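## Task

Push E3 down and keep it held most of the way down, and while it stays down sound G4, F#4 and E4 in exactly that sequence; E3 may be released only after that. Same keyboard (C3 at the player's left to C5 at the player's right), same rule that a key sounds when pushed most of the way down with no confirmation, and the same failures: wrong note, a repeated sounding, two keys sounding together, or any extra note afterward. Results kept true only by the robot holding them at the end do not count.

## Robot and tools

Robot: two arms, left_arm and right_arm, standing on opposite sides of the table; left_arm's base is on the +y side. The names do not match image sides. Each arm carries an identical five-finger RIGHT hand, so hand axes and numbers mean the same on both.

World frame (used in results): origin on the table top midway between the arm bases, z = 0 at the table surface, +z up. Positions in metres, orientation as quaternion wxyz, velocities in m/s and rad/s. Reported hand positions can be slightly wrong, more at long reach.

Hand point: a point 0.05 m in front of the palm, where index pad and thumb tip meet in a pinch. Its own axes: +z along the straight fingers (fingertips reach 0.06-0.07 m past it), +y out of the palm, +x across the palm toward the little finger. A wrist bracket on the little-finger side protrudes 0.03 m past the point along +y and 0.11 m across the palm; it can strike keys or the other arm.

The row (28 numbers, each in [-1, 1], always all 28 even if one arm moves): left arm dx, dy, dz, rx, ry, rz, then left hand little, ring, middle, index, thumb_bend, thumb_turn, force_limit, speed; then the same 14 for the right arm and hand. dx..rz are an OFFSET, not a pose: they move the hand point relative to its pose in the most recent result that showed it (or, before any such result, or in a second call within one reply, from where it is when the action begins), expressed in the hand point's own axes. 1.0 equals 0.6 m of translation or 180 degrees; rx, ry, rz form a single rotation vector. Every row is measured from that same base pose, not from the row before. All-zero offsets pull the arm back to that base pose; they are not a pause.

Hand numbers are absolute targets: for little, ring, middle, index and thumb_bend, +1 straight/open and -1 fully curled; thumb_turn +1 beside the palm, -1 across in front of it. A pinch is roughly index -0.22, thumb_bend -0.75, thumb_turn -0.57. force_limit maps -1..+1 to about 0..10 N at the fingertip (0..15 N for the two thumb motors) and only stops closing. speed maps -1..+1 to near zero..full (full travel 0.6 s). No value means 'unchanged': to keep a hand as it is, resend the last eight numbers it got, or at first its six hand_measured values plus hand_force_limit and hand_speed. A motor only starts when its target changes by 0.01 or more. For key pressing, an extended finger or a fist-like shape can serve as the presser.

Tools:
- execute_actions {"actions": [...], "pictures": bool}. Empty list = just read the state. One action {"rows": [[28 numbers], ...], "steps": n}: up to 15 rows and 15 steps of 1/30 s, one row per step, last row repeated. One wait {"steps": n} up to 300, counted from the previous result (your thinking time counts inside it).
- move {"target": [28 numbers], "speed": m/s 0.002-0.5 (default 0.25; rotation capped at twice that in rad/s), "stop_force": N 9-40, optional}. Straight path per arm toward the offset target, 0.5-10 s, both ending together. With stop_force, an arm's path stops when its wrist sensor feels that much extra push along the travel direction for 2 steps, then backs off 2 steps and holds; use it slowly, not for rotating moves, and omit it when lifting away from something. Not usable before 0.2 s into a scene. The result adds a move: line (done, off_target, moving, held, contact, fault) and limits (paced = pose clipped, held = steps blocked).
- wait {"seconds": 0-10}.
- zoom_image {"camera": cam_high|cam_low|cam_left_wrist|cam_right_wrist, "region": [x0, y0, x1, y1]} pixels, at most 504x504; images are 504x504.
- show_instructions {}: reference images.
- finished_scene {"scene": 1 or 2}: irreversible; grades the scene and opens the next.

Motion limits: each step the command is clipped to within 100 mm and 16 degrees of the measured pose; motion trails commands by about 0.17 s; position wins over orientation if both are not possible. After an action the arm continues only to its last clipped pose, so check the result and send the remainder.

Results: per-arm pose and velocities, Hand target (pose being driven to), Joint positions and torques (noisy, offset), Wrist force/torque in the hand's axes (noise up to 2.4 N, offset within about 4 N, saturates near 50 N; pressing a surface reads force pointing back into the arm), hand_measured, hand_stopped_by (moving, target, force, stalled, fault), hand_load_n. HELD marks steps not sent; 'pose unreachable' means clearance checks changed the command. MOTOR HOT appears from 70 °C; at 85 °C brakes lock the arm.

Avoid: pressing key beds hard (arms are stiff; a 150 N force or joint torque at limits 138 N m, or 25.7 N m on wrists, stops the arm 10 s); the two arms touching firmly; knocking anything off the table; accidentally grazing neighbouring keys, striking a key twice, or releasing the held bass key before the melody ends. Keep the bass key pressed with one arm while the other plays, lift fully between notes, and press each melody key only once.

Each tool is called after "Request:" as a command line: name --argument value for each argument, lists and objects as JSON in quotes; but a table of rows of numbers goes row by row, as --pt "numbers of a row", without its own name.

## Session

Request:
execute_actions --actions '[]'

Scene clock: 0.00 s of 6000.00 s.
left_arm: end_effector_position=(+0.3017, +0.4777, +0.4840) hand_measured=(+1.000, +1.000, +1.000, +1.000, +1.000, +1.000) hand_load_n=(+0.0, +0.0, +0.0, +0.0, +0.0, +0.0) hand_stopped_by=(target, target, target, target, target, target) hand_force_limit=0.00 hand_speed=-0.80 end_effector_quat_wxyz=(-0.001, +0.333, +0.943, -0.000) end_effector_velocity=(-0.000, +0.001, +0.000) end_effector_angular_velocity=(+0.001, +0.001, +0.001) | right_arm: end_effector_position=(+0.0847, -0.2688, +0.4853) hand_measured=(+1.000, +1.000, +1.000, +1.000, +1.000, +1.000) hand_load_n=(+0.0, +0.0, +0.0, +0.0, +0.0, +0.0) hand_stopped_by=(target, target, target, target, target, target) hand_force_limit=0.00 hand_speed=-0.80 end_effector_quat_wxyz=(+0.024, -0.353, +0.935, +0.002) end_effector_velocity=(+0.000, +0.000, -0.001) end_effector_angular_velocity=(-0.001, +0.002, +0.000)
Joint positions: left_arm=[ 0.546 -1.714  1.319  1.968  1.573 -1.898] | right_arm=[-1.181 -1.747  1.331  1.939  1.57  -1.881]
Joint velocities: left_arm=[ 0.001 -0.    -0.     0.001  0.    -0.   ] | right_arm=[ 0.     0.001  0.002 -0.     0.    -0.   ]
Joint torques (N m, as the arm reports them, + toward a larger angle): no reading
Motor temperatures (°C, as the motors report them): left_arm=[28 27 27 30 34 33] | right_arm=[24 25 26 30 34 35]
Wrist force (N, on the end effector, along its own x y z axes, offset not removed): no reading
Wrist torque (N m, same axes, about the end effector's origin, offset not removed): no reading
Hand target (left_arm): +0.302, +0.478, +0.484; -0.001, +0.333, +0.943, -0.000
Hand target (right_arm): +0.085, -0.269, +0.485; +0.024, -0.353, +0.935, +0.002
camera_calibration (this result's frames):
cam_left_wrist: T_world_to_cam=[[0.709259, 0.70463, -0.0211878, -0.539043], [0.585169, -0.571722, 0.575075, -0.190936], [0.393101, -0.420275, -0.817826, 0.609501], [0, 0, 0, 1]] pos_world=[0.254455, 0.526821, 0.596847]
cam_right_wrist: T_world_to_cam=[[-0.539316, 0.842078, 0.00663128, 0.269285], [0.679958, 0.430812, 0.593344, -0.23031], [0.496785, 0.324509, -0.804921, 0.565965], [0, 0, 0, 1]] pos_world=[0.0206676, -0.311199, 0.590425]

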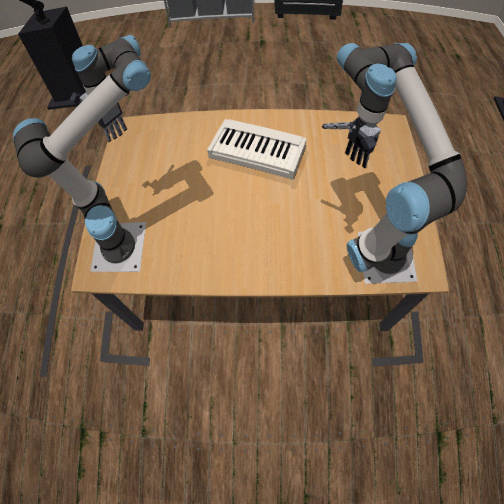

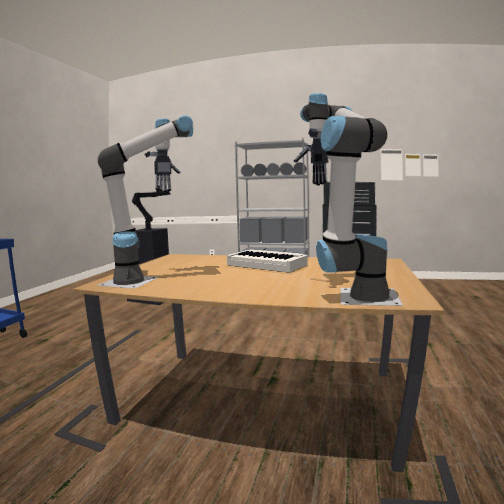

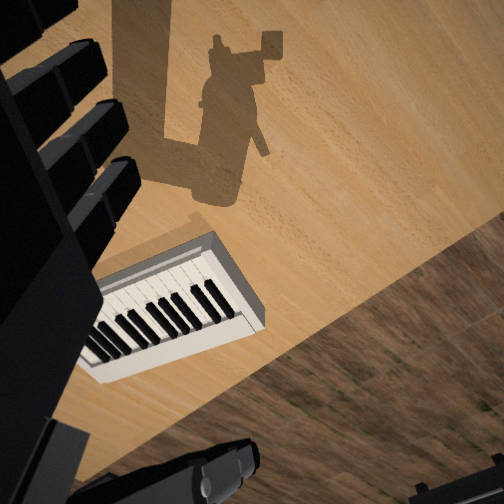

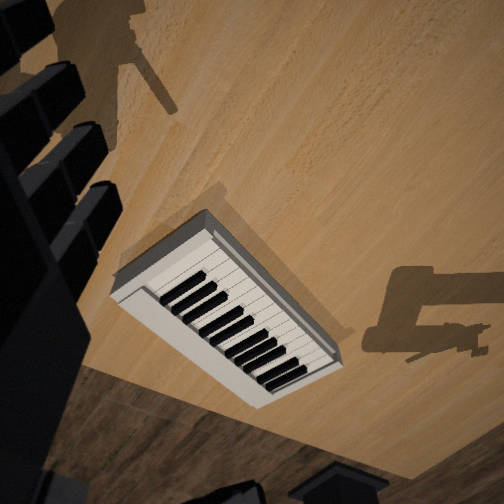

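Request:
zoom_image --camera "cam_high" --region '[195, 105, 315, 195]'

Request:
zoom_image --camera "cam_right_wrist" --region '[100, 190, 360, 420]'

Request:
zoom_image --camera "cam_left_wrist" --region '[70, 210, 280, 400]'

Region (195, 105, 315, 195) of cam_high's 504x504 image, scaled by 4.200, with more detail than that image has; it fills the top 378 rows of this view, and the rest is white.

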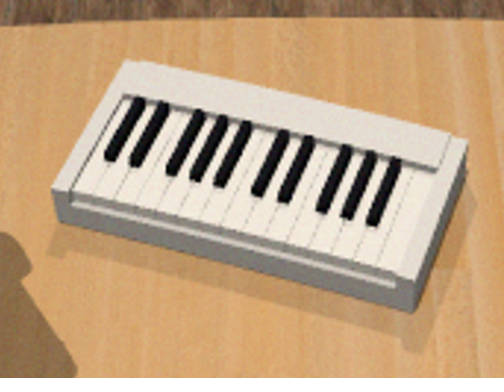

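Region (100, 190, 360, 420) of cam_right_wrist's 504x504 image, scaled by 1.938, with more detail than that image has; it fills the top 446 rows of this view, and the rest is white.

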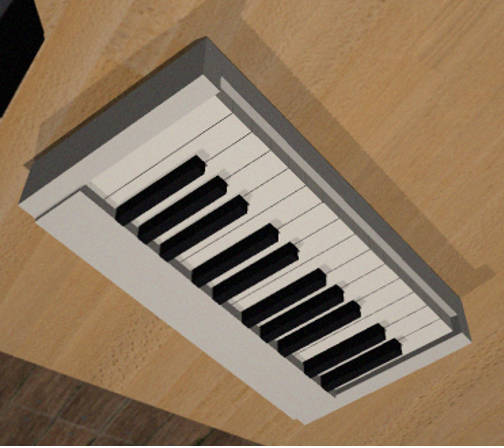

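Region (70, 210, 280, 400) of cam_left_wrist's 504x504 image, scaled by 2.400, with more detail than that image has; it fills the top 456 rows of this view, and the rest is white.

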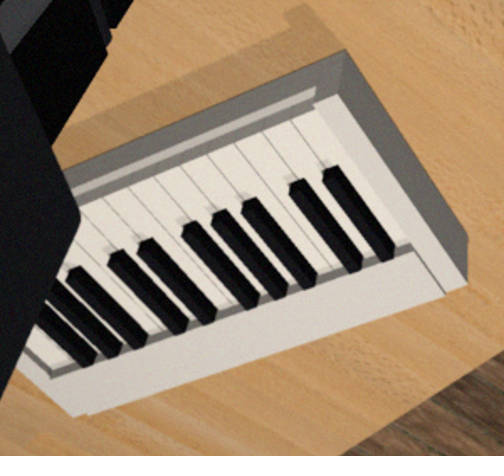

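Request:
zoom_image --camera "cam_right_wrist" --region '[190, 210, 290, 310]'

Request:
zoom_image --camera "cam_right_wrist" --region '[260, 290, 360, 390]'

Request:
zoom_image --camera "cam_left_wrist" --region '[140, 225, 240, 325]'

Region (190, 210, 290, 310) of cam_right_wrist's 504x504 image, scaled by 5.040, with more detail than that image has.

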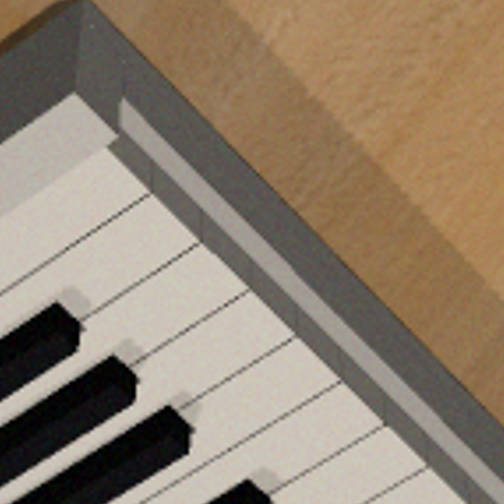

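Region (260, 290, 360, 390) of cam_right_wrist's 504x504 image, scaled by 5.040, with more detail than that image has.

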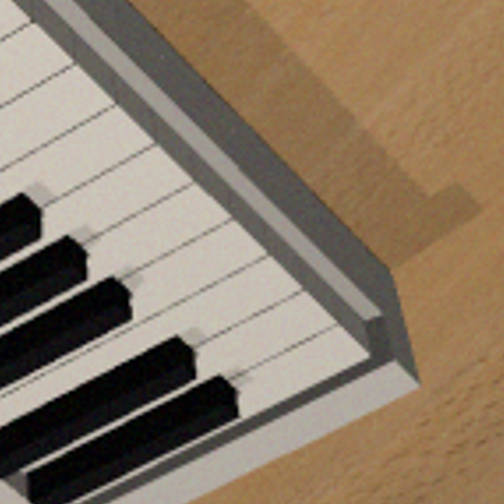

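Region (140, 225, 240, 325) of cam_left_wrist's 504x504 image, scaled by 5.040, with more detail than that image has.

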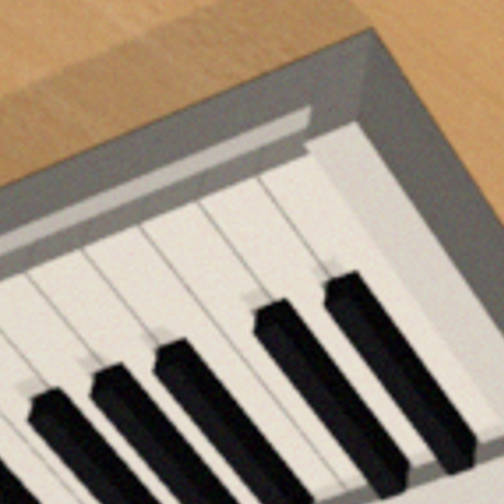

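Request:
zoom_image --camera "cam_high" --region '[200, 125, 260, 175]'

Request:
zoom_image --camera "cam_high" --region '[250, 135, 310, 185]'

Region (200, 125, 260, 175) of cam_high's 504x504 image, scaled by 8.400, with more detail than that image has.

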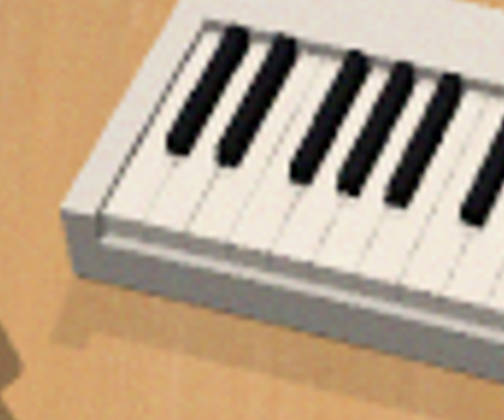

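Region (250, 135, 310, 185) of cam_high's 504x504 image, scaled by 8.400, with more detail than that image has.

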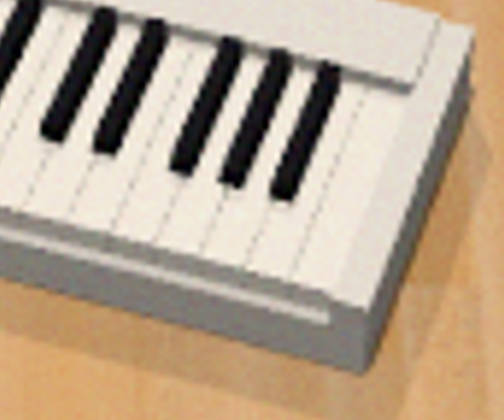

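Request:
move --target '[-0.61118,-0.18495,0.61562,0.1923,-0.03489,-0.10851,1,0.52,-1,-1,1,1,0,0, -0.5083,-0.01563,0.68752,0.33368,-0.07922,-0.15593,1,1,1,0.9,1,1,-0.3,0]' --speed 0.3

Scene clock: 122.67 s of 6000.00 s.
left_arm: end_effector_position=(+0.5167, +0.1617, +0.1140) hand_measured=(+1.000, +0.520, -1.000, -1.000, +1.000, +1.000) hand_load_n=(+0.0, +0.0, +0.0, +0.0, +0.0, +0.0) hand_stopped_by=(target, target, target, target, target, target) hand_force_limit=0.00 hand_speed=0.00 end_effector_quat_wxyz=(-0.049, +0.154, +0.941, -0.297) end_effector_velocity=(+0.001, -0.001, -0.001) end_effector_angular_velocity=(-0.001, +0.002, +0.001) | right_arm: end_effector_position=(+0.3373, -0.0656, +0.0880) hand_measured=(+1.000, +1.000, +1.000, +0.900, +1.000, +1.000) hand_load_n=(+0.0, +0.0, +0.0, +0.0, +0.0, +0.0) hand_stopped_by=(target, target, target, target, target, target) hand_force_limit=-0.30 hand_speed=0.00 end_effector_quat_wxyz=(+0.304, -0.496, +0.693, -0.425) end_effector_velocity=(+0.001, +0.000, -0.003) end_effector_angular_velocity=(-0.004, -0.004, +0.007)
Joint positions: left_arm=[ 0.793 -0.862  1.13   1.017  2.119 -2.085] | right_arm=[-0.597 -0.899  1.425  0.596  2.614 -2.079]
Joint velocities: left_arm=[ 0.     0.005 -0.006 -0.     0.002 -0.002] | right_arm=[-0.001  0.001  0.005 -0.021  0.001 -0.019]
Joint torques (N m, as the arm reports them, + toward a larger angle): left_arm=[  5.55 -38.   -27.6   -0.63   2.65  -2.1 ] | right_arm=[-12.78 -38.14  -8.65  -0.12   3.88  -2.58]
Motor temperatures (°C, as the motors report them): left_arm=[28 27 27 30 34 33] | right_arm=[24 25 26 30 34 35]
Wrist force (N, on the end effector, along its own x y z axes, offset not removed): left_arm=[-0.9 0.3 1.5] | right_arm=[1.5 2.4 -0.2]
Wrist torque (N m, same axes, about the end effector's origin, offset not removed): left_arm=[-0.13 -0.10 -0.17] | right_arm=[0.31 -0.36 0.00]
Hand target (left_arm): +0.517, +0.161, +0.114; -0.049, +0.154, +0.941, -0.297
Hand target (right_arm): +0.337, -0.066, +0.088; +0.305, -0.496, +0.693, -0.425
Off the commanded pose (left_arm): 0.000 m, 0 deg.
Off the commanded pose (right_arm): 0.001 m, 0 deg.
After step 90, 117.00 s passed at rest.
move: done
camera_calibration (this result's frames):
cam_left_wrist: T_world_to_cam=[[0.361151, 0.725025, -0.586437, -0.23571], [0.855589, -0.00752593, 0.517601, -0.509058], [0.37086, -0.688681, -0.623042, 0.122153], [0, 0, 0, 1]] pos_world=[0.47537, 0.251189, 0.201365]
cam_right_wrist: T_world_to_cam=[[-0.386757, 0.292074, -0.874706, 0.227044], [-0.146169, 0.917112, 0.370864, 0.0762131], [0.910524, 0.271289, -0.312008, -0.131709], [0, 0, 0, 1]] pos_world=[0.218875, -0.100478, 0.129238]

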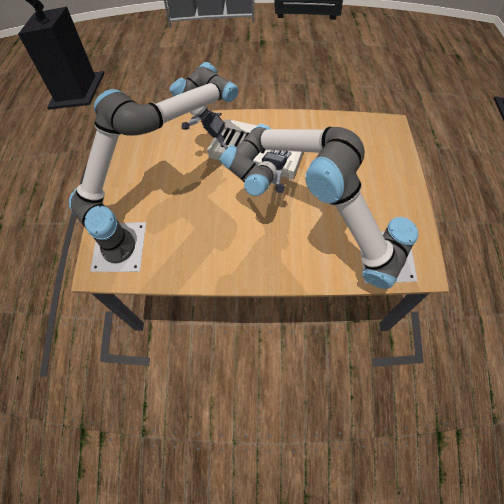

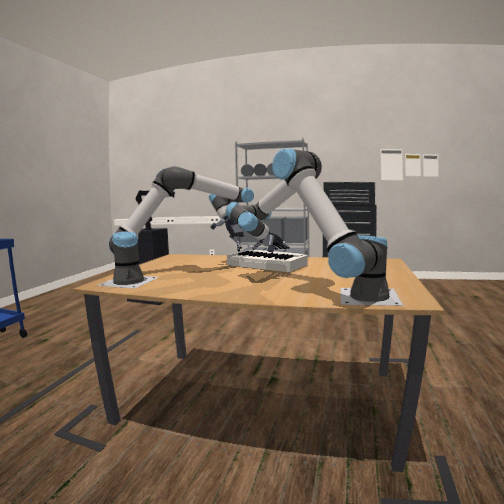

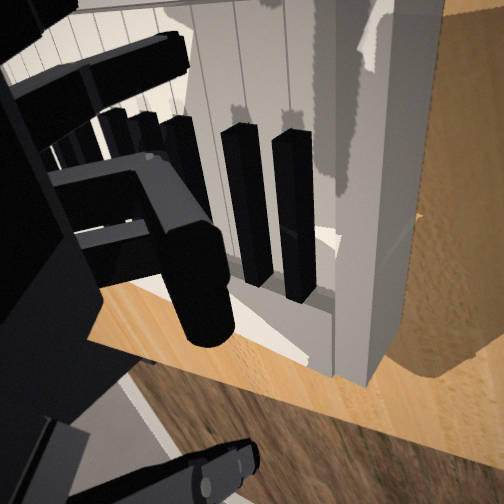

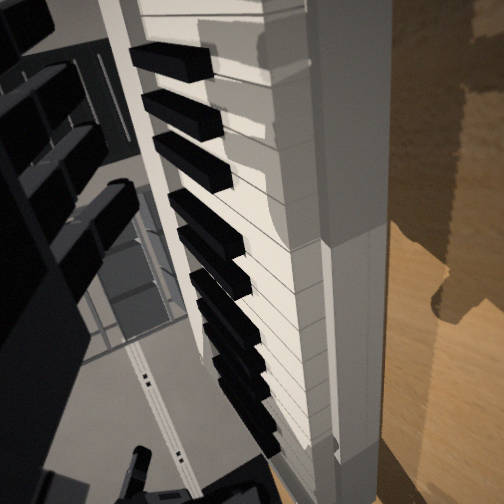

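Request:
execute_actions --actions '[]'

Scene clock: 145.77 s of 6000.00 s.
left_arm: end_effector_position=(+0.5169, +0.1615, +0.1138) hand_measured=(+1.000, +0.520, -1.000, -1.000, +1.000, +1.000) hand_load_n=(+0.0, +0.0, +0.0, +0.0, +0.0, +0.0) hand_stopped_by=(target, target, target, target, target, target) hand_force_limit=0.00 hand_speed=0.00 end_effector_quat_wxyz=(-0.049, +0.154, +0.941, -0.297) end_effector_velocity=(-0.000, -0.001, +0.000) end_effector_angular_velocity=(+0.000, +0.000, -0.001) | right_arm: end_effector_position=(+0.3375, -0.0655, +0.0878) hand_measured=(+1.000, +1.000, +1.000, +0.900, +1.000, +1.000) hand_load_n=(+0.0, +0.0, +0.0, +0.0, +0.0, +0.0) hand_stopped_by=(target, target, target, target, target, target) hand_force_limit=-0.30 hand_speed=0.00 end_effector_quat_wxyz=(+0.305, -0.496, +0.693, -0.425) end_effector_velocity=(-0.000, -0.001, -0.001) end_effector_angular_velocity=(-0.001, +0.001, -0.000)
Joint positions: left_arm=[ 0.793 -0.862  1.129  1.017  2.119 -2.085] | right_arm=[-0.597 -0.899  1.426  0.593  2.614 -2.081]
Joint velocities: left_arm=[-0.001  0.    -0.     0.     0.     0.   ] | right_arm=[-0.     0.     0.002 -0.    -0.     0.   ]
Joint torques (N m, as the arm reports them, + toward a larger angle): left_arm=[  5.6  -38.56 -27.55  -0.81   2.66  -2.12] | right_arm=[-12.98 -53.47  -9.46   0.03   3.74  -2.54]
Motor temperatures (°C, as the motors report them): left_arm=[28 27 27 30 34 33] | right_arm=[24 25 26 30 34 35]
Wrist force (N, on the end effector, along its own x y z axes, offset not removed): left_arm=[-0.8 -0.2 0.4] | right_arm=[1.5 2.4 0.1]
Wrist torque (N m, same axes, about the end effector's origin, offset not removed): left_arm=[-0.21 -0.24 -0.11] | right_arm=[0.32 -0.37 0.03]
Hand target (left_arm): +0.517, +0.161, +0.114; -0.049, +0.154, +0.941, -0.297
Hand target (right_arm): +0.337, -0.066, +0.088; +0.305, -0.496, +0.693, -0.425
Off the commanded pose (left_arm): 0.000 m, 0 deg.
Off the commanded pose (right_arm): 0.001 m, 0 deg.
Steps of this call (steps 1 to 90: nothing new was sent; then 20.10 s passed at rest). Readings (end_effector_position | what the end effector reports):
1: left_arm (+0.5168, +0.1616, +0.1139) | right_arm (+0.3373, -0.0656, +0.0879) | left_arm hand_measured=(+1.000, +0.520, -1.000, -1.000, +1.000, +1.000) hand_load_n=(+0.0, +0.0, +0.0, +0.0, +0.0, +0.0) hand_stopped_by=(target, target, target, target, target, target) hand_force_limit=0.00 hand_speed=0.00 | right_arm hand_measured=(+1.000, +1.000, +1.000, +0.900, +1.000, +1.000) hand_load_n=(+0.0, +0.0, +0.0, +0.0, +0.0, +0.0) hand_stopped_by=(target, target, target, target, target, target) hand_force_limit=-0.30 hand_speed=0.00
2: left_arm (+0.5168, +0.1616, +0.1139) | right_arm (+0.3374, -0.0656, +0.0879) | left_arm hand_measured=(+1.000, +0.520, -1.000, -1.000, +1.000, +1.000) hand_load_n=(+0.0, +0.0, +0.0, +0.0, +0.0, +0.0) hand_stopped_by=(target, target, target, target, target, target) hand_force_limit=0.00 hand_speed=0.00 | right_arm hand_measured=(+1.000, +1.000, +1.000, +0.900, +1.000, +1.000) hand_load_n=(+0.0, +0.0, +0.0, +0.0, +0.0, +0.0) hand_stopped_by=(target, target, target, target, target, target) hand_force_limit=-0.30 hand_speed=0.00
4: left_arm (+0.5168, +0.1615, +0.1139) | right_arm (+0.3374, -0.0655, +0.0878) | left_arm hand_measured=(+1.000, +0.520, -1.000, -1.000, +1.000, +1.000) hand_load_n=(+0.0, +0.0, +0.0, +0.0, +0.0, +0.0) hand_stopped_by=(target, target, target, target, target, target) hand_force_limit=0.00 hand_speed=0.00 | right_arm hand_measured=(+1.000, +1.000, +1.000, +0.900, +1.000, +1.000) hand_load_n=(+0.0, +0.0, +0.0, +0.0, +0.0, +0.0) hand_stopped_by=(target, target, target, target, target, target) hand_force_limit=-0.30 hand_speed=0.00
8: left_arm (+0.5168, +0.1615, +0.1138) | right_arm (+0.3374, -0.0655, +0.0878) | left_arm hand_measured=(+1.000, +0.520, -1.000, -1.000, +1.000, +1.000) hand_load_n=(+0.0, +0.0, +0.0, +0.0, +0.0, +0.0) hand_stopped_by=(target, target, target, target, target, target) hand_force_limit=0.00 hand_speed=0.00 | right_arm hand_measured=(+1.000, +1.000, +1.000, +0.900, +1.000, +1.000) hand_load_n=(+0.0, +0.0, +0.0, +0.0, +0.0, +0.0) hand_stopped_by=(target, target, target, target, target, target) hand_force_limit=-0.30 hand_speed=0.00
90: the state above
camera_calibration (this result's frames):
cam_left_wrist: T_world_to_cam=[[0.360941, 0.724974, -0.58663, -0.235596], [0.855686, -0.007317, 0.517443, -0.509152], [0.37084, -0.688738, -0.622991, 0.121899], [0, 0, 0, 1]] pos_world=[0.475505, 0.251032, 0.201192]
cam_right_wrist: T_world_to_cam=[[-0.386499, 0.291584, -0.874984, 0.226797], [-0.147115, 0.91707, 0.370593, 0.0765823], [0.910481, 0.271957, -0.311551, -0.131948], [0, 0, 0, 1]] pos_world=[0.219059, -0.100478, 0.128955]

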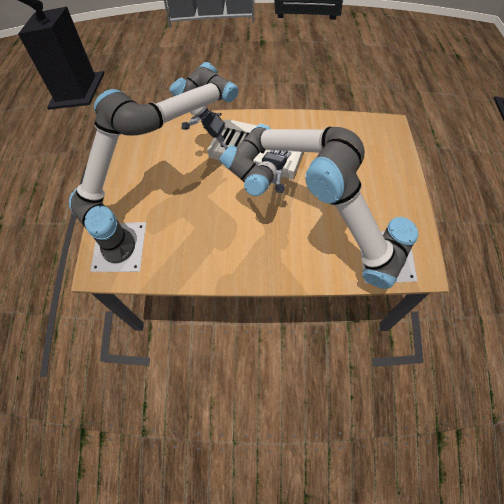

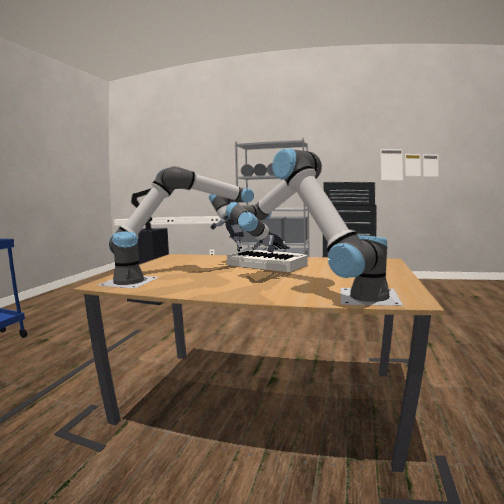

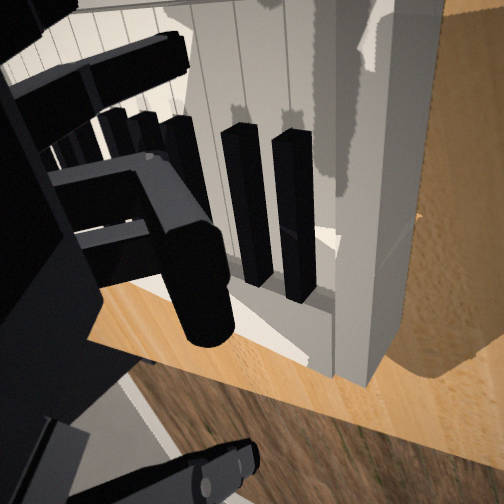

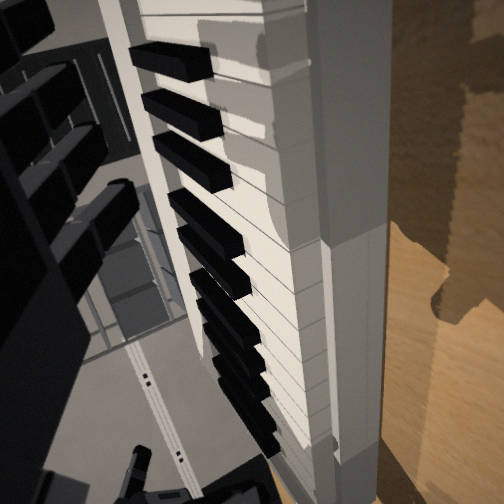

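Request:
move --target '[-0.0100,0.0239,0.0341,0,0,0,1,0.52,-1,-1,1,1,0,0, 0,0.05198,0.0265,0,0,0,1,1,1,0.9,1,1,-0.3,0]' --speed 0.06

Scene clock: 189.67 s of 6000.00 s.
left_arm: end_effector_position=(+0.5225, +0.1596, +0.0890) hand_measured=(+1.000, +0.520, -1.000, -1.000, +1.000, +1.000) hand_load_n=(+0.0, +0.0, +0.0, +0.0, +0.0, +0.0) hand_stopped_by=(target, target, target, target, target, target) hand_force_limit=0.00 hand_speed=0.00 end_effector_quat_wxyz=(-0.049, +0.154, +0.941, -0.297) end_effector_velocity=(+0.000, -0.000, -0.002) end_effector_angular_velocity=(+0.000, +0.000, -0.000) | right_arm: end_effector_position=(+0.3375, -0.0655, +0.0530) hand_measured=(+1.000, +1.000, +1.000, +0.900, +1.000, +1.000) hand_load_n=(+0.0, +0.0, +0.0, +0.0, +0.0, +0.0) hand_stopped_by=(target, target, target, target, target, target) hand_force_limit=-0.30 hand_speed=0.00 end_effector_quat_wxyz=(+0.305, -0.496, +0.693, -0.425) end_effector_velocity=(+0.000, +0.000, -0.002) end_effector_angular_velocity=(+0.000, -0.001, +0.000)
Joint positions: left_arm=[ 0.798 -0.828  1.137  0.978  2.12  -2.08 ] | right_arm=[-0.597 -0.856  1.451  0.525  2.614 -2.081]
Joint velocities: left_arm=[-0.     0.002  0.    -0.002  0.     0.   ] | right_arm=[-0.     0.002  0.001 -0.005 -0.    -0.001]
Joint torques (N m, as the arm reports them, + toward a larger angle): left_arm=[  5.3  -39.57  -2.67  -0.64   2.82   2.76] | right_arm=[ -7.31 -36.82  -8.13   0.32   2.74  -2.41]
Motor temperatures (°C, as the motors report them): left_arm=[28 27 27 30 34 33] | right_arm=[24 25 26 30 34 35]
Wrist force (N, on the end effector, along its own x y z axes, offset not removed): left_arm=[-0.1 -2.3 1.6] | right_arm=[0.8 3.2 1.1]
Wrist torque (N m, same axes, about the end effector's origin, offset not removed): left_arm=[-0.55 -0.32 -0.25] | right_arm=[0.43 -0.26 -0.04]
Hand target (left_arm): +0.523, +0.160, +0.089; -0.049, +0.154, +0.941, -0.297
Hand target (right_arm): +0.337, -0.065, +0.053; +0.305, -0.496, +0.693, -0.425
Off the commanded pose (left_arm): 0.000 m, 0 deg.
Off the commanded pose (right_arm): 0.000 m, 0 deg.
After step 90, 39.87 s passed at rest.
move: done
camera_calibration (this result's frames):
cam_left_wrist: T_world_to_cam=[[0.360944, 0.724972, -0.58663, -0.250793], [0.855687, -0.007321, 0.517442, -0.501127], [0.370836, -0.68874, -0.622991, 0.103048], [0, 0, 0, 1]] pos_world=[0.481116, 0.249122, 0.176379]
cam_right_wrist: T_world_to_cam=[[-0.386469, 0.291603, -0.874991, 0.196386], [-0.147083, 0.917076, 0.370592, 0.089442], [0.910499, 0.271918, -0.311532, -0.142799], [0, 0, 0, 1]] pos_world=[0.219071, -0.100462, 0.0942029]

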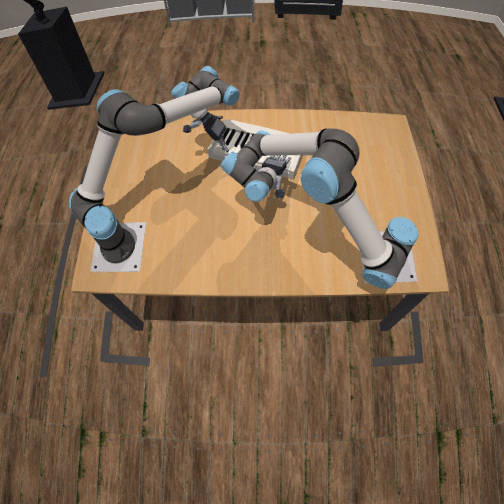

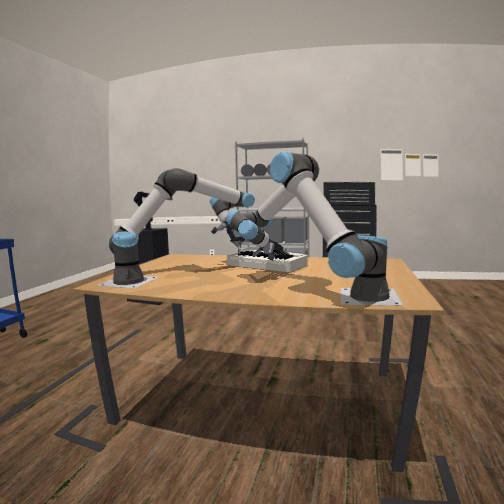

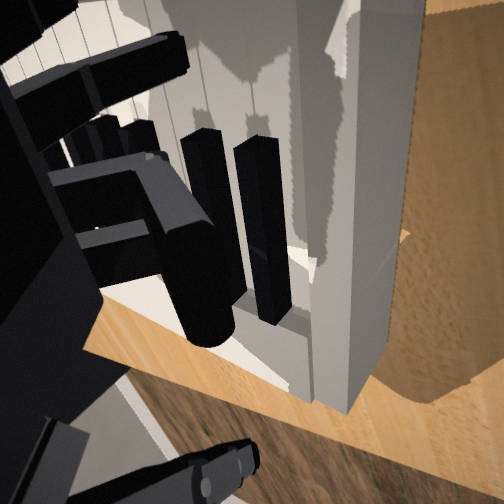

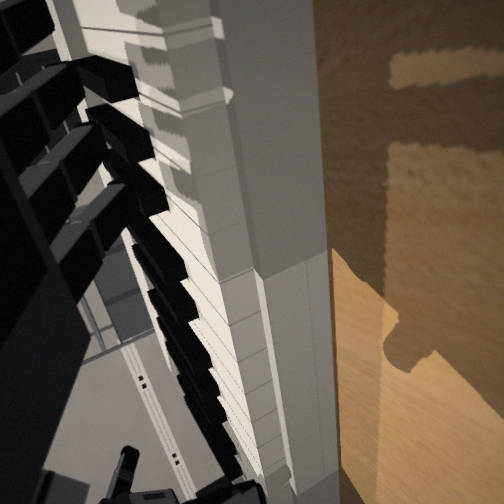

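Request:
zoom_image --camera "cam_left_wrist" --region '[80, 0, 280, 170]'

Request:
zoom_image --camera "cam_right_wrist" --region '[60, 40, 280, 280]'

Region (80, 0, 280, 170) of cam_left_wrist's 504x504 image, scaled by 2.520, with more detail than that image has; it fills the top 428 rows of this view, and the rest is white.

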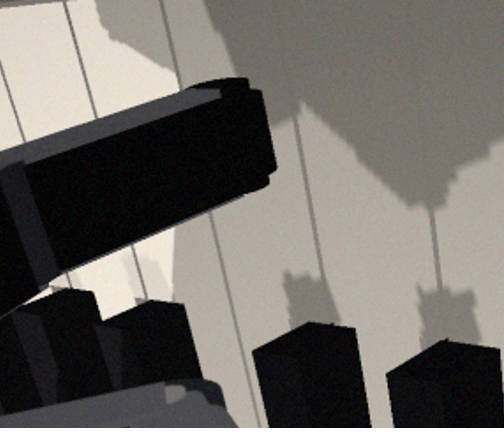

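Region (60, 40, 280, 280) of cam_right_wrist's 504x504 image, scaled by 2.100, with more detail than that image has; it fills the left 462 columns of this view, and the rest is white.

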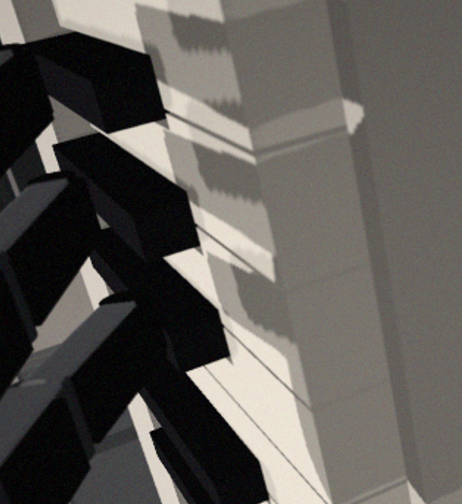

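Request:
move --target '[0,-0.00436,0.00917,0,0,0,1,0.52,-1,-1,1,1,0,0, 0.0050,0.00817,0.00416,0,0,0,1,1,1,0.9,1,1,-0.3,0]' --speed 0.02

Request:
zoom_image --camera "cam_left_wrist" --region '[80, 0, 280, 170]'

Request:
zoom_image --camera "cam_right_wrist" --region '[80, 90, 260, 270]'

Scene clock: 282.23 s of 6000.00 s.
left_arm: end_effector_position=(+0.5208, +0.1548, +0.0861) hand_measured=(+1.000, +0.520, -1.000, -1.000, +1.000, +1.000) hand_load_n=(+0.0, +0.0, +0.0, +0.0, +0.0, +0.0) hand_stopped_by=(target, target, target, target, target, target) hand_force_limit=0.00 hand_speed=0.00 end_effector_quat_wxyz=(-0.049, +0.154, +0.941, -0.297) end_effector_velocity=(-0.001, -0.003, -0.001) end_effector_angular_velocity=(-0.001, -0.001, -0.000) | right_arm: end_effector_position=(+0.3366, -0.0682, +0.0478) hand_measured=(+1.000, +1.000, +1.000, +0.900, +1.000, +1.000) hand_load_n=(+0.0, +0.0, +0.0, +0.0, +0.0, +0.0) hand_stopped_by=(target, target, target, target, target, target) hand_force_limit=-0.30 hand_speed=0.00 end_effector_quat_wxyz=(+0.305, -0.496, +0.693, -0.425) end_effector_velocity=(-0.000, -0.001, -0.003) end_effector_angular_velocity=(-0.000, +0.000, +0.000)
Joint positions: left_arm=[ 0.789 -0.824  1.136  0.97   2.118 -2.09 ] | right_arm=[-0.598 -0.855  1.465  0.508  2.613 -2.083]
Joint velocities: left_arm=[-0.004  0.002 -0.001 -0.004 -0.001 -0.004] | right_arm=[-0.001  0.001  0.007 -0.008 -0.    -0.001]
Joint torques (N m, as the arm reports them, + toward a larger angle): left_arm=[ -6.64 -40.1  -28.96  -0.69  -0.74  -2.43] | right_arm=[-12.7  -38.22  -7.92  -0.15  -0.81  -2.58]
Motor temperatures (°C, as the motors report them): left_arm=[28 27 27 30 34 33] | right_arm=[24 25 26 30 34 35]
Wrist force (N, on the end effector, along its own x y z axes, offset not removed): left_arm=[0.2 -2.2 1.9] | right_arm=[2.1 2.8 -0.9]
Wrist torque (N m, same axes, about the end effector's origin, offset not removed): left_arm=[-0.44 -0.40 -0.13] | right_arm=[0.44 -0.45 0.06]
Hand target (left_arm): +0.521, +0.155, +0.086; -0.049, +0.154, +0.941, -0.297
Hand target (right_arm): +0.337, -0.068, +0.048; +0.305, -0.496, +0.693, -0.425
Off the commanded pose (left_arm): 0.000 m, 0 deg.
Off the commanded pose (right_arm): 0.000 m, 0 deg.
After step 90, 88.87 s passed at rest.
move: done
camera_calibration (this result's frames):
cam_left_wrist: T_world_to_cam=[[0.360925, 0.72499, -0.58662, -0.248444], [0.855707, -0.00734301, 0.517408, -0.498299], [0.370808, -0.68872, -0.623029, 0.0986071], [0, 0, 0, 1]] pos_world=[0.479503, 0.244373, 0.173517]
cam_right_wrist: T_world_to_cam=[[-0.386478, 0.291601, -0.874988, 0.192247], [-0.147036, 0.917089, 0.370577, 0.0936944], [0.910503, 0.271875, -0.311559, -0.14287], [0, 0, 0, 1]] pos_world=[0.218159, -0.103143, 0.0889805]

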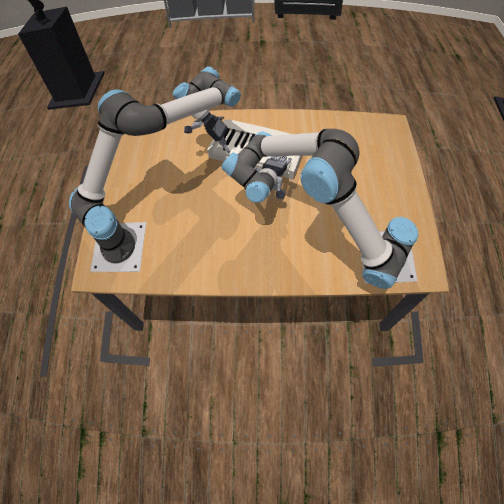

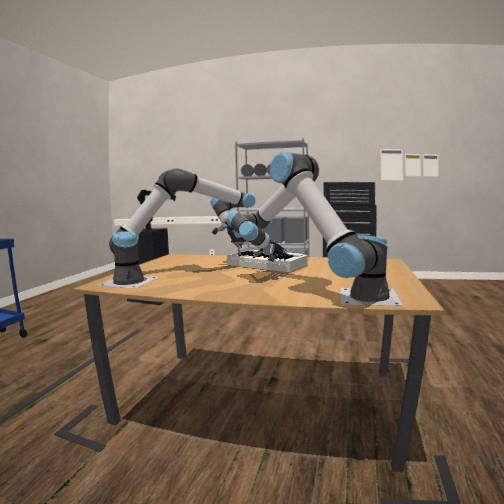

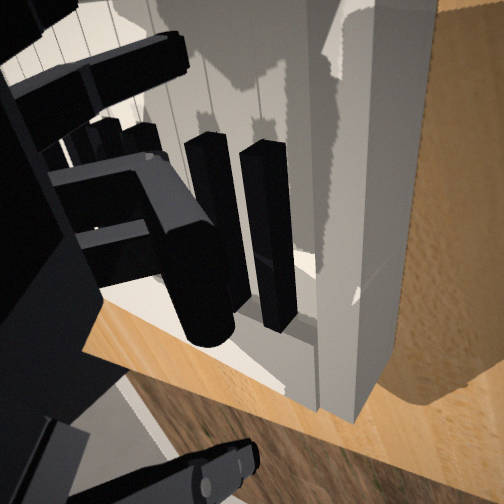

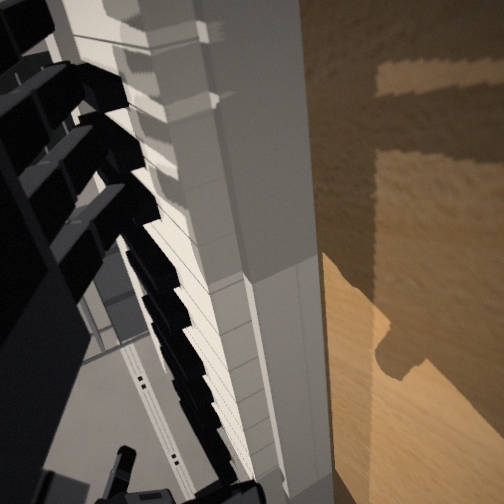

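Region (80, 0, 280, 170) of cam_left_wrist's 504x504 image, scaled by 2.520, with more detail than that image has; it fills the top 428 rows of this view, and the rest is white.

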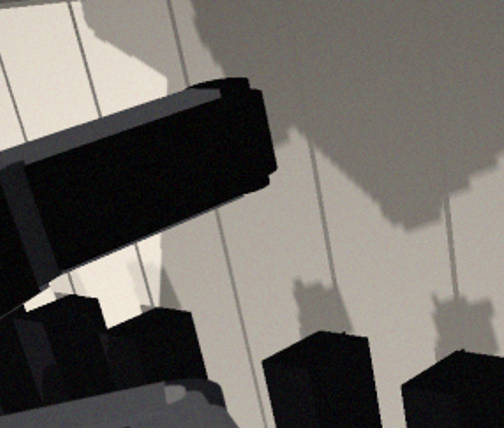

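Region (80, 90, 260, 270) of cam_right_wrist's 504x504 image, scaled by 2.800, with more detail than that image has.

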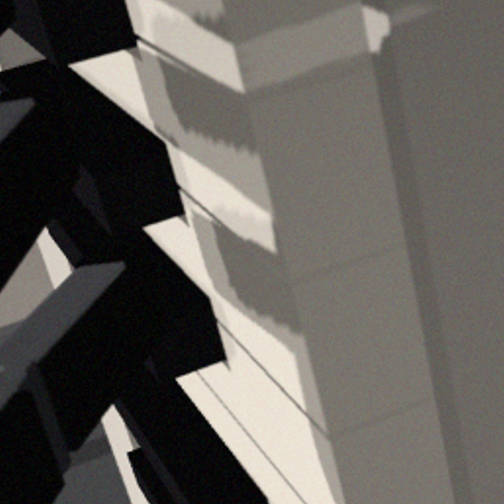

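Request:
move --target '[0,0.00574,0.00819,0,0,0,1,0.52,-1,-1,1,1,0,0, 0,0,0,0,0,0,1,1,1,0.72,1,1,-0.3,-0.2]' --speed 0.015

Request:
zoom_image --camera "cam_left_wrist" --region '[80, 0, 280, 170]'

Request:
zoom_image --camera "cam_right_wrist" --region '[80, 90, 260, 270]'

Scene clock: 299.10 s of 6000.00 s.
left_arm: end_effector_position=(+0.5209, +0.1548, +0.0804) hand_measured=(+1.000, +0.520, -1.000, -1.000, +1.000, +1.000) hand_load_n=(+0.0, +0.5, +0.0, +0.0, +0.0, +0.0) hand_stopped_by=(target, target, target, target, target, target) hand_force_limit=0.00 hand_speed=0.00 end_effector_quat_wxyz=(-0.049, +0.154, +0.941, -0.297) end_effector_velocity=(+0.000, -0.000, -0.003) end_effector_angular_velocity=(-0.001, +0.000, -0.000) | right_arm: end_effector_position=(+0.3366, -0.0682, +0.0478) hand_measured=(+1.000, +1.000, +1.000, +0.720, +1.000, +1.000) hand_load_n=(+0.0, +0.0, +0.0, +0.5, +0.0, +0.0) hand_stopped_by=(target, target, target, target, target, target) hand_force_limit=-0.30 hand_speed=-0.20 end_effector_quat_wxyz=(+0.305, -0.496, +0.693, -0.425) end_effector_velocity=(-0.000, -0.000, -0.001) end_effector_angular_velocity=(-0.001, +0.001, -0.000)
Joint positions: left_arm=[ 0.789 -0.819  1.143  0.958  2.118 -2.09 ] | right_arm=[-0.599 -0.855  1.465  0.508  2.613 -2.083]
Joint velocities: left_arm=[ 0.     0.002  0.003 -0.006  0.001  0.   ] | right_arm=[-0.     0.001 -0.     0.001 -0.     0.   ]
Joint torques (N m, as the arm reports them, + toward a larger angle): left_arm=[  5.04 -37.37  -2.17  -0.99   2.52   2.67] | right_arm=[  6.65 -38.37 -21.74   3.25   0.23   2.69]
Motor temperatures (°C, as the motors report them): left_arm=[28 27 27 30 34 33] | right_arm=[24 25 26 30 34 35]
Wrist force (N, on the end effector, along its own x y z axes, offset not removed): left_arm=[1.6 -0.9 0.7] | right_arm=[2.4 1.9 0.9]
Wrist torque (N m, same axes, about the end effector's origin, offset not removed): left_arm=[-0.14 -0.43 -0.02] | right_arm=[0.33 -0.44 0.09]
Hand target (left_arm): +0.521, +0.155, +0.080; -0.049, +0.154, +0.941, -0.297
Hand target (right_arm): +0.337, -0.068, +0.048; +0.305, -0.496, +0.693, -0.425
Off the commanded pose (left_arm): 0.000 m, 0 deg.
Off the commanded pose (right_arm): 0.000 m, 0 deg.
After step 90, 13.17 s passed at rest.
move: done
camera_calibration (this result's frames):
cam_left_wrist: T_world_to_cam=[[0.360956, 0.725043, -0.586535, -0.25181], [0.85567, -0.00737246, 0.517469, -0.495341], [0.370863, -0.688664, -0.623059, 0.095019], [0, 0, 0, 1]] pos_world=[0.479502, 0.244357, 0.167831]
cam_right_wrist: T_world_to_cam=[[-0.386524, 0.291563, -0.87498, 0.192252], [-0.14699, 0.917113, 0.370536, 0.0937343], [0.910491, 0.271834, -0.311629, -0.142885], [0, 0, 0, 1]] pos_world=[0.218184, -0.103177, 0.0889573]

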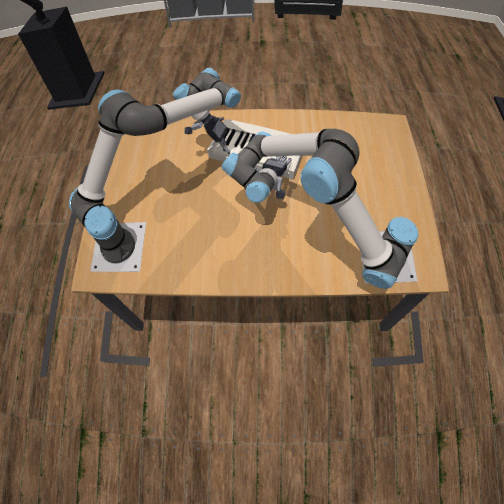

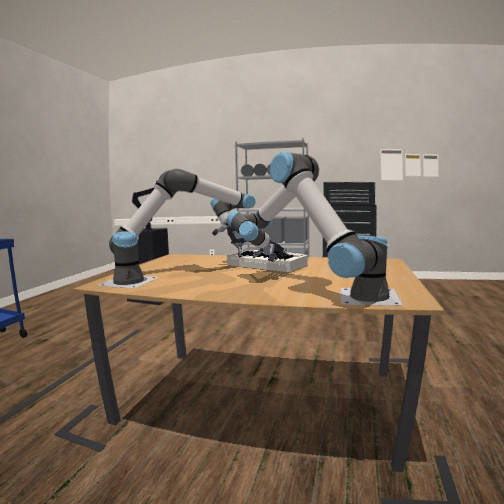

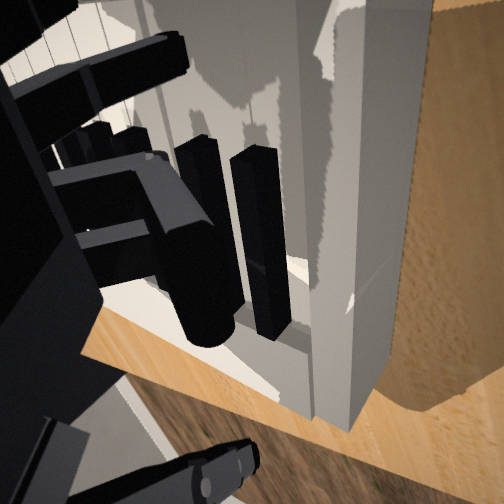

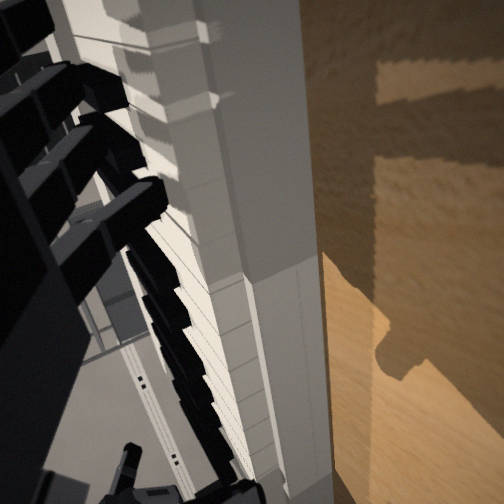

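Region (80, 0, 280, 170) of cam_left_wrist's 504x504 image, scaled by 2.520, with more detail than that image has; it fills the top 428 rows of this view, and the rest is white.

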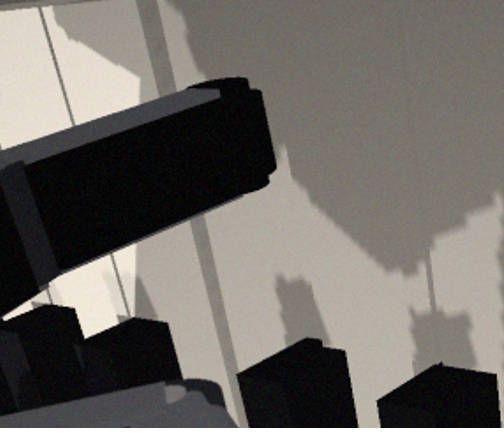

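Region (80, 90, 260, 270) of cam_right_wrist's 504x504 image, scaled by 2.800, with more detail than that image has.

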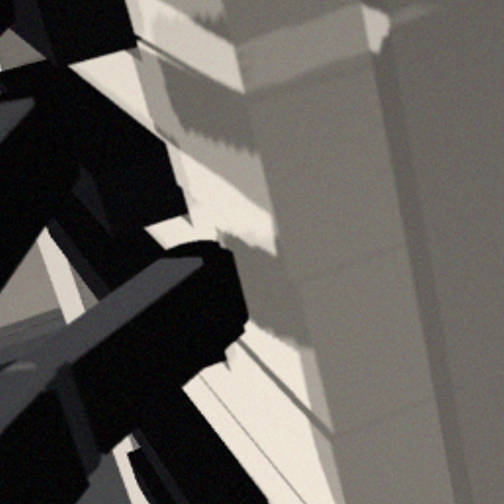

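Request:
move --target '[0,0.00669,0.00956,0,0,0,1,0.52,-1,-1,1,1,0,0, 0,0,0,0,0,0,1,1,1,0.72,1,1,-0.3,-0.2]' --speed 0.005 --stop_force 9

Request:
zoom_image --camera "cam_left_wrist" --region '[80, 0, 280, 170]'

Scene clock: 316.87 s of 6000.00 s.
left_arm: end_effector_position=(+0.5209, +0.1548, +0.0736) hand_measured=(+1.000, +0.520, -1.000, -1.000, +1.000, +1.000) hand_load_n=(+0.0, +0.5, +0.0, +0.0, +0.0, +0.0) hand_stopped_by=(target, target, target, target, target, target) hand_force_limit=0.00 hand_speed=0.00 end_effector_quat_wxyz=(-0.049, +0.154, +0.941, -0.297) end_effector_velocity=(-0.000, -0.000, -0.001) end_effector_angular_velocity=(+0.000, +0.000, -0.001) | right_arm: end_effector_position=(+0.3366, -0.0682, +0.0478) hand_measured=(+1.000, +1.000, +1.000, +0.720, +1.000, +1.000) hand_load_n=(+0.0, +0.0, +0.0, +0.5, +0.0, +0.0) hand_stopped_by=(target, target, target, target, target, target) hand_force_limit=-0.30 hand_speed=-0.20 end_effector_quat_wxyz=(+0.305, -0.496, +0.693, -0.425) end_effector_velocity=(-0.000, -0.000, -0.000) end_effector_angular_velocity=(-0.001, +0.000, +0.000)
Joint positions: left_arm=[ 0.789 -0.814  1.151  0.944  2.118 -2.09 ] | right_arm=[-0.599 -0.855  1.465  0.508  2.613 -2.083]
Joint velocities: left_arm=[-0.001  0.001  0.002 -0.002  0.     0.   ] | right_arm=[ 0.    -0.     0.001  0.    -0.    -0.   ]
Joint torques (N m, as the arm reports them, + toward a larger angle): left_arm=[ -8.07 -33.69  -0.17  -1.44  -2.1    0.2 ] | right_arm=[-13.4  -45.47 -10.41  -0.17   0.66  -2.49]
Motor temperatures (°C, as the motors report them): left_arm=[28 27 27 30 34 33] | right_arm=[24 25 26 30 34 35]
Wrist force (N, on the end effector, along its own x y z axes, offset not removed): left_arm=[2.0 -6.4 -6.7] | right_arm=[1.8 1.4 -1.2]
Wrist torque (N m, same axes, about the end effector's origin, offset not removed): left_arm=[0.05 0.00 -0.36] | right_arm=[0.42 -0.31 0.04]
Hand target (left_arm): +0.521, +0.155, +0.073; -0.049, +0.154, +0.941, -0.297
Hand target (right_arm): +0.337, -0.068, +0.048; +0.305, -0.496, +0.693, -0.425
Off the commanded pose (left_arm): 0.000 m, 0 deg.
Off the commanded pose (right_arm): 0.000 m, 0 deg.
After step 90, 13.20 s passed at rest.
move: done
camera_calibration (this result's frames):
cam_left_wrist: T_world_to_cam=[[0.360999, 0.724983, -0.586582, -0.25581], [0.855647, -0.00734842, 0.517507, -0.491813], [0.370874, -0.688727, -0.622983, 0.0907587], [0, 0, 0, 1]] pos_world=[0.479506, 0.244352, 0.161004]
cam_right_wrist: T_world_to_cam=[[-0.386455, 0.291615, -0.874993, 0.192255], [-0.147002, 0.917097, 0.370573, 0.0937073], [0.910518, 0.271835, -0.311549, -0.142907], [0, 0, 0, 1]] pos_world=[0.218193, -0.103156, 0.0889739]

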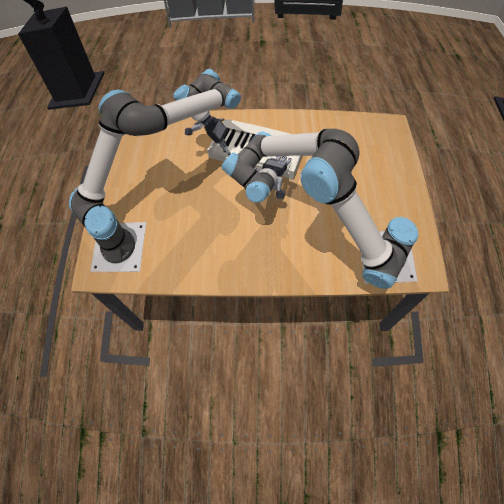

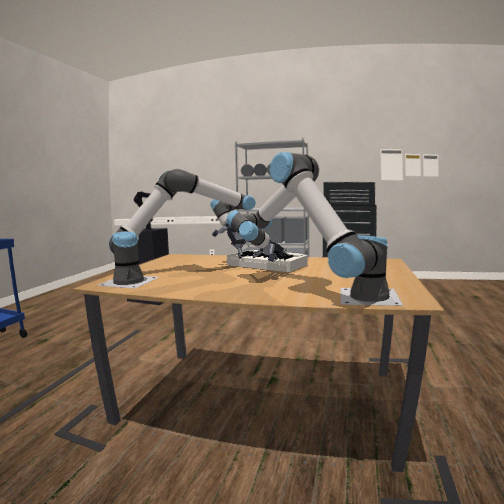

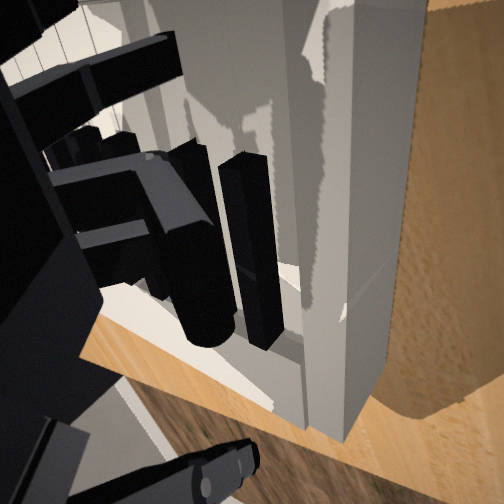

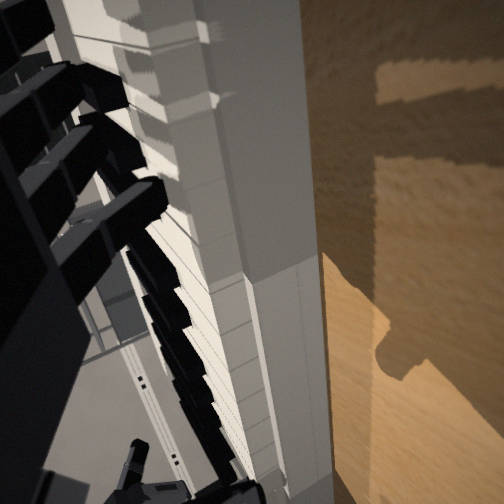

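Region (80, 0, 280, 170) of cam_left_wrist's 504x504 image, scaled by 2.520, with more detail than that image has; it fills the top 428 rows of this view, and the rest is white.

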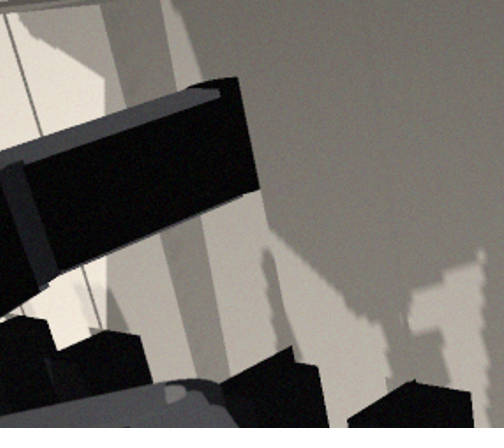

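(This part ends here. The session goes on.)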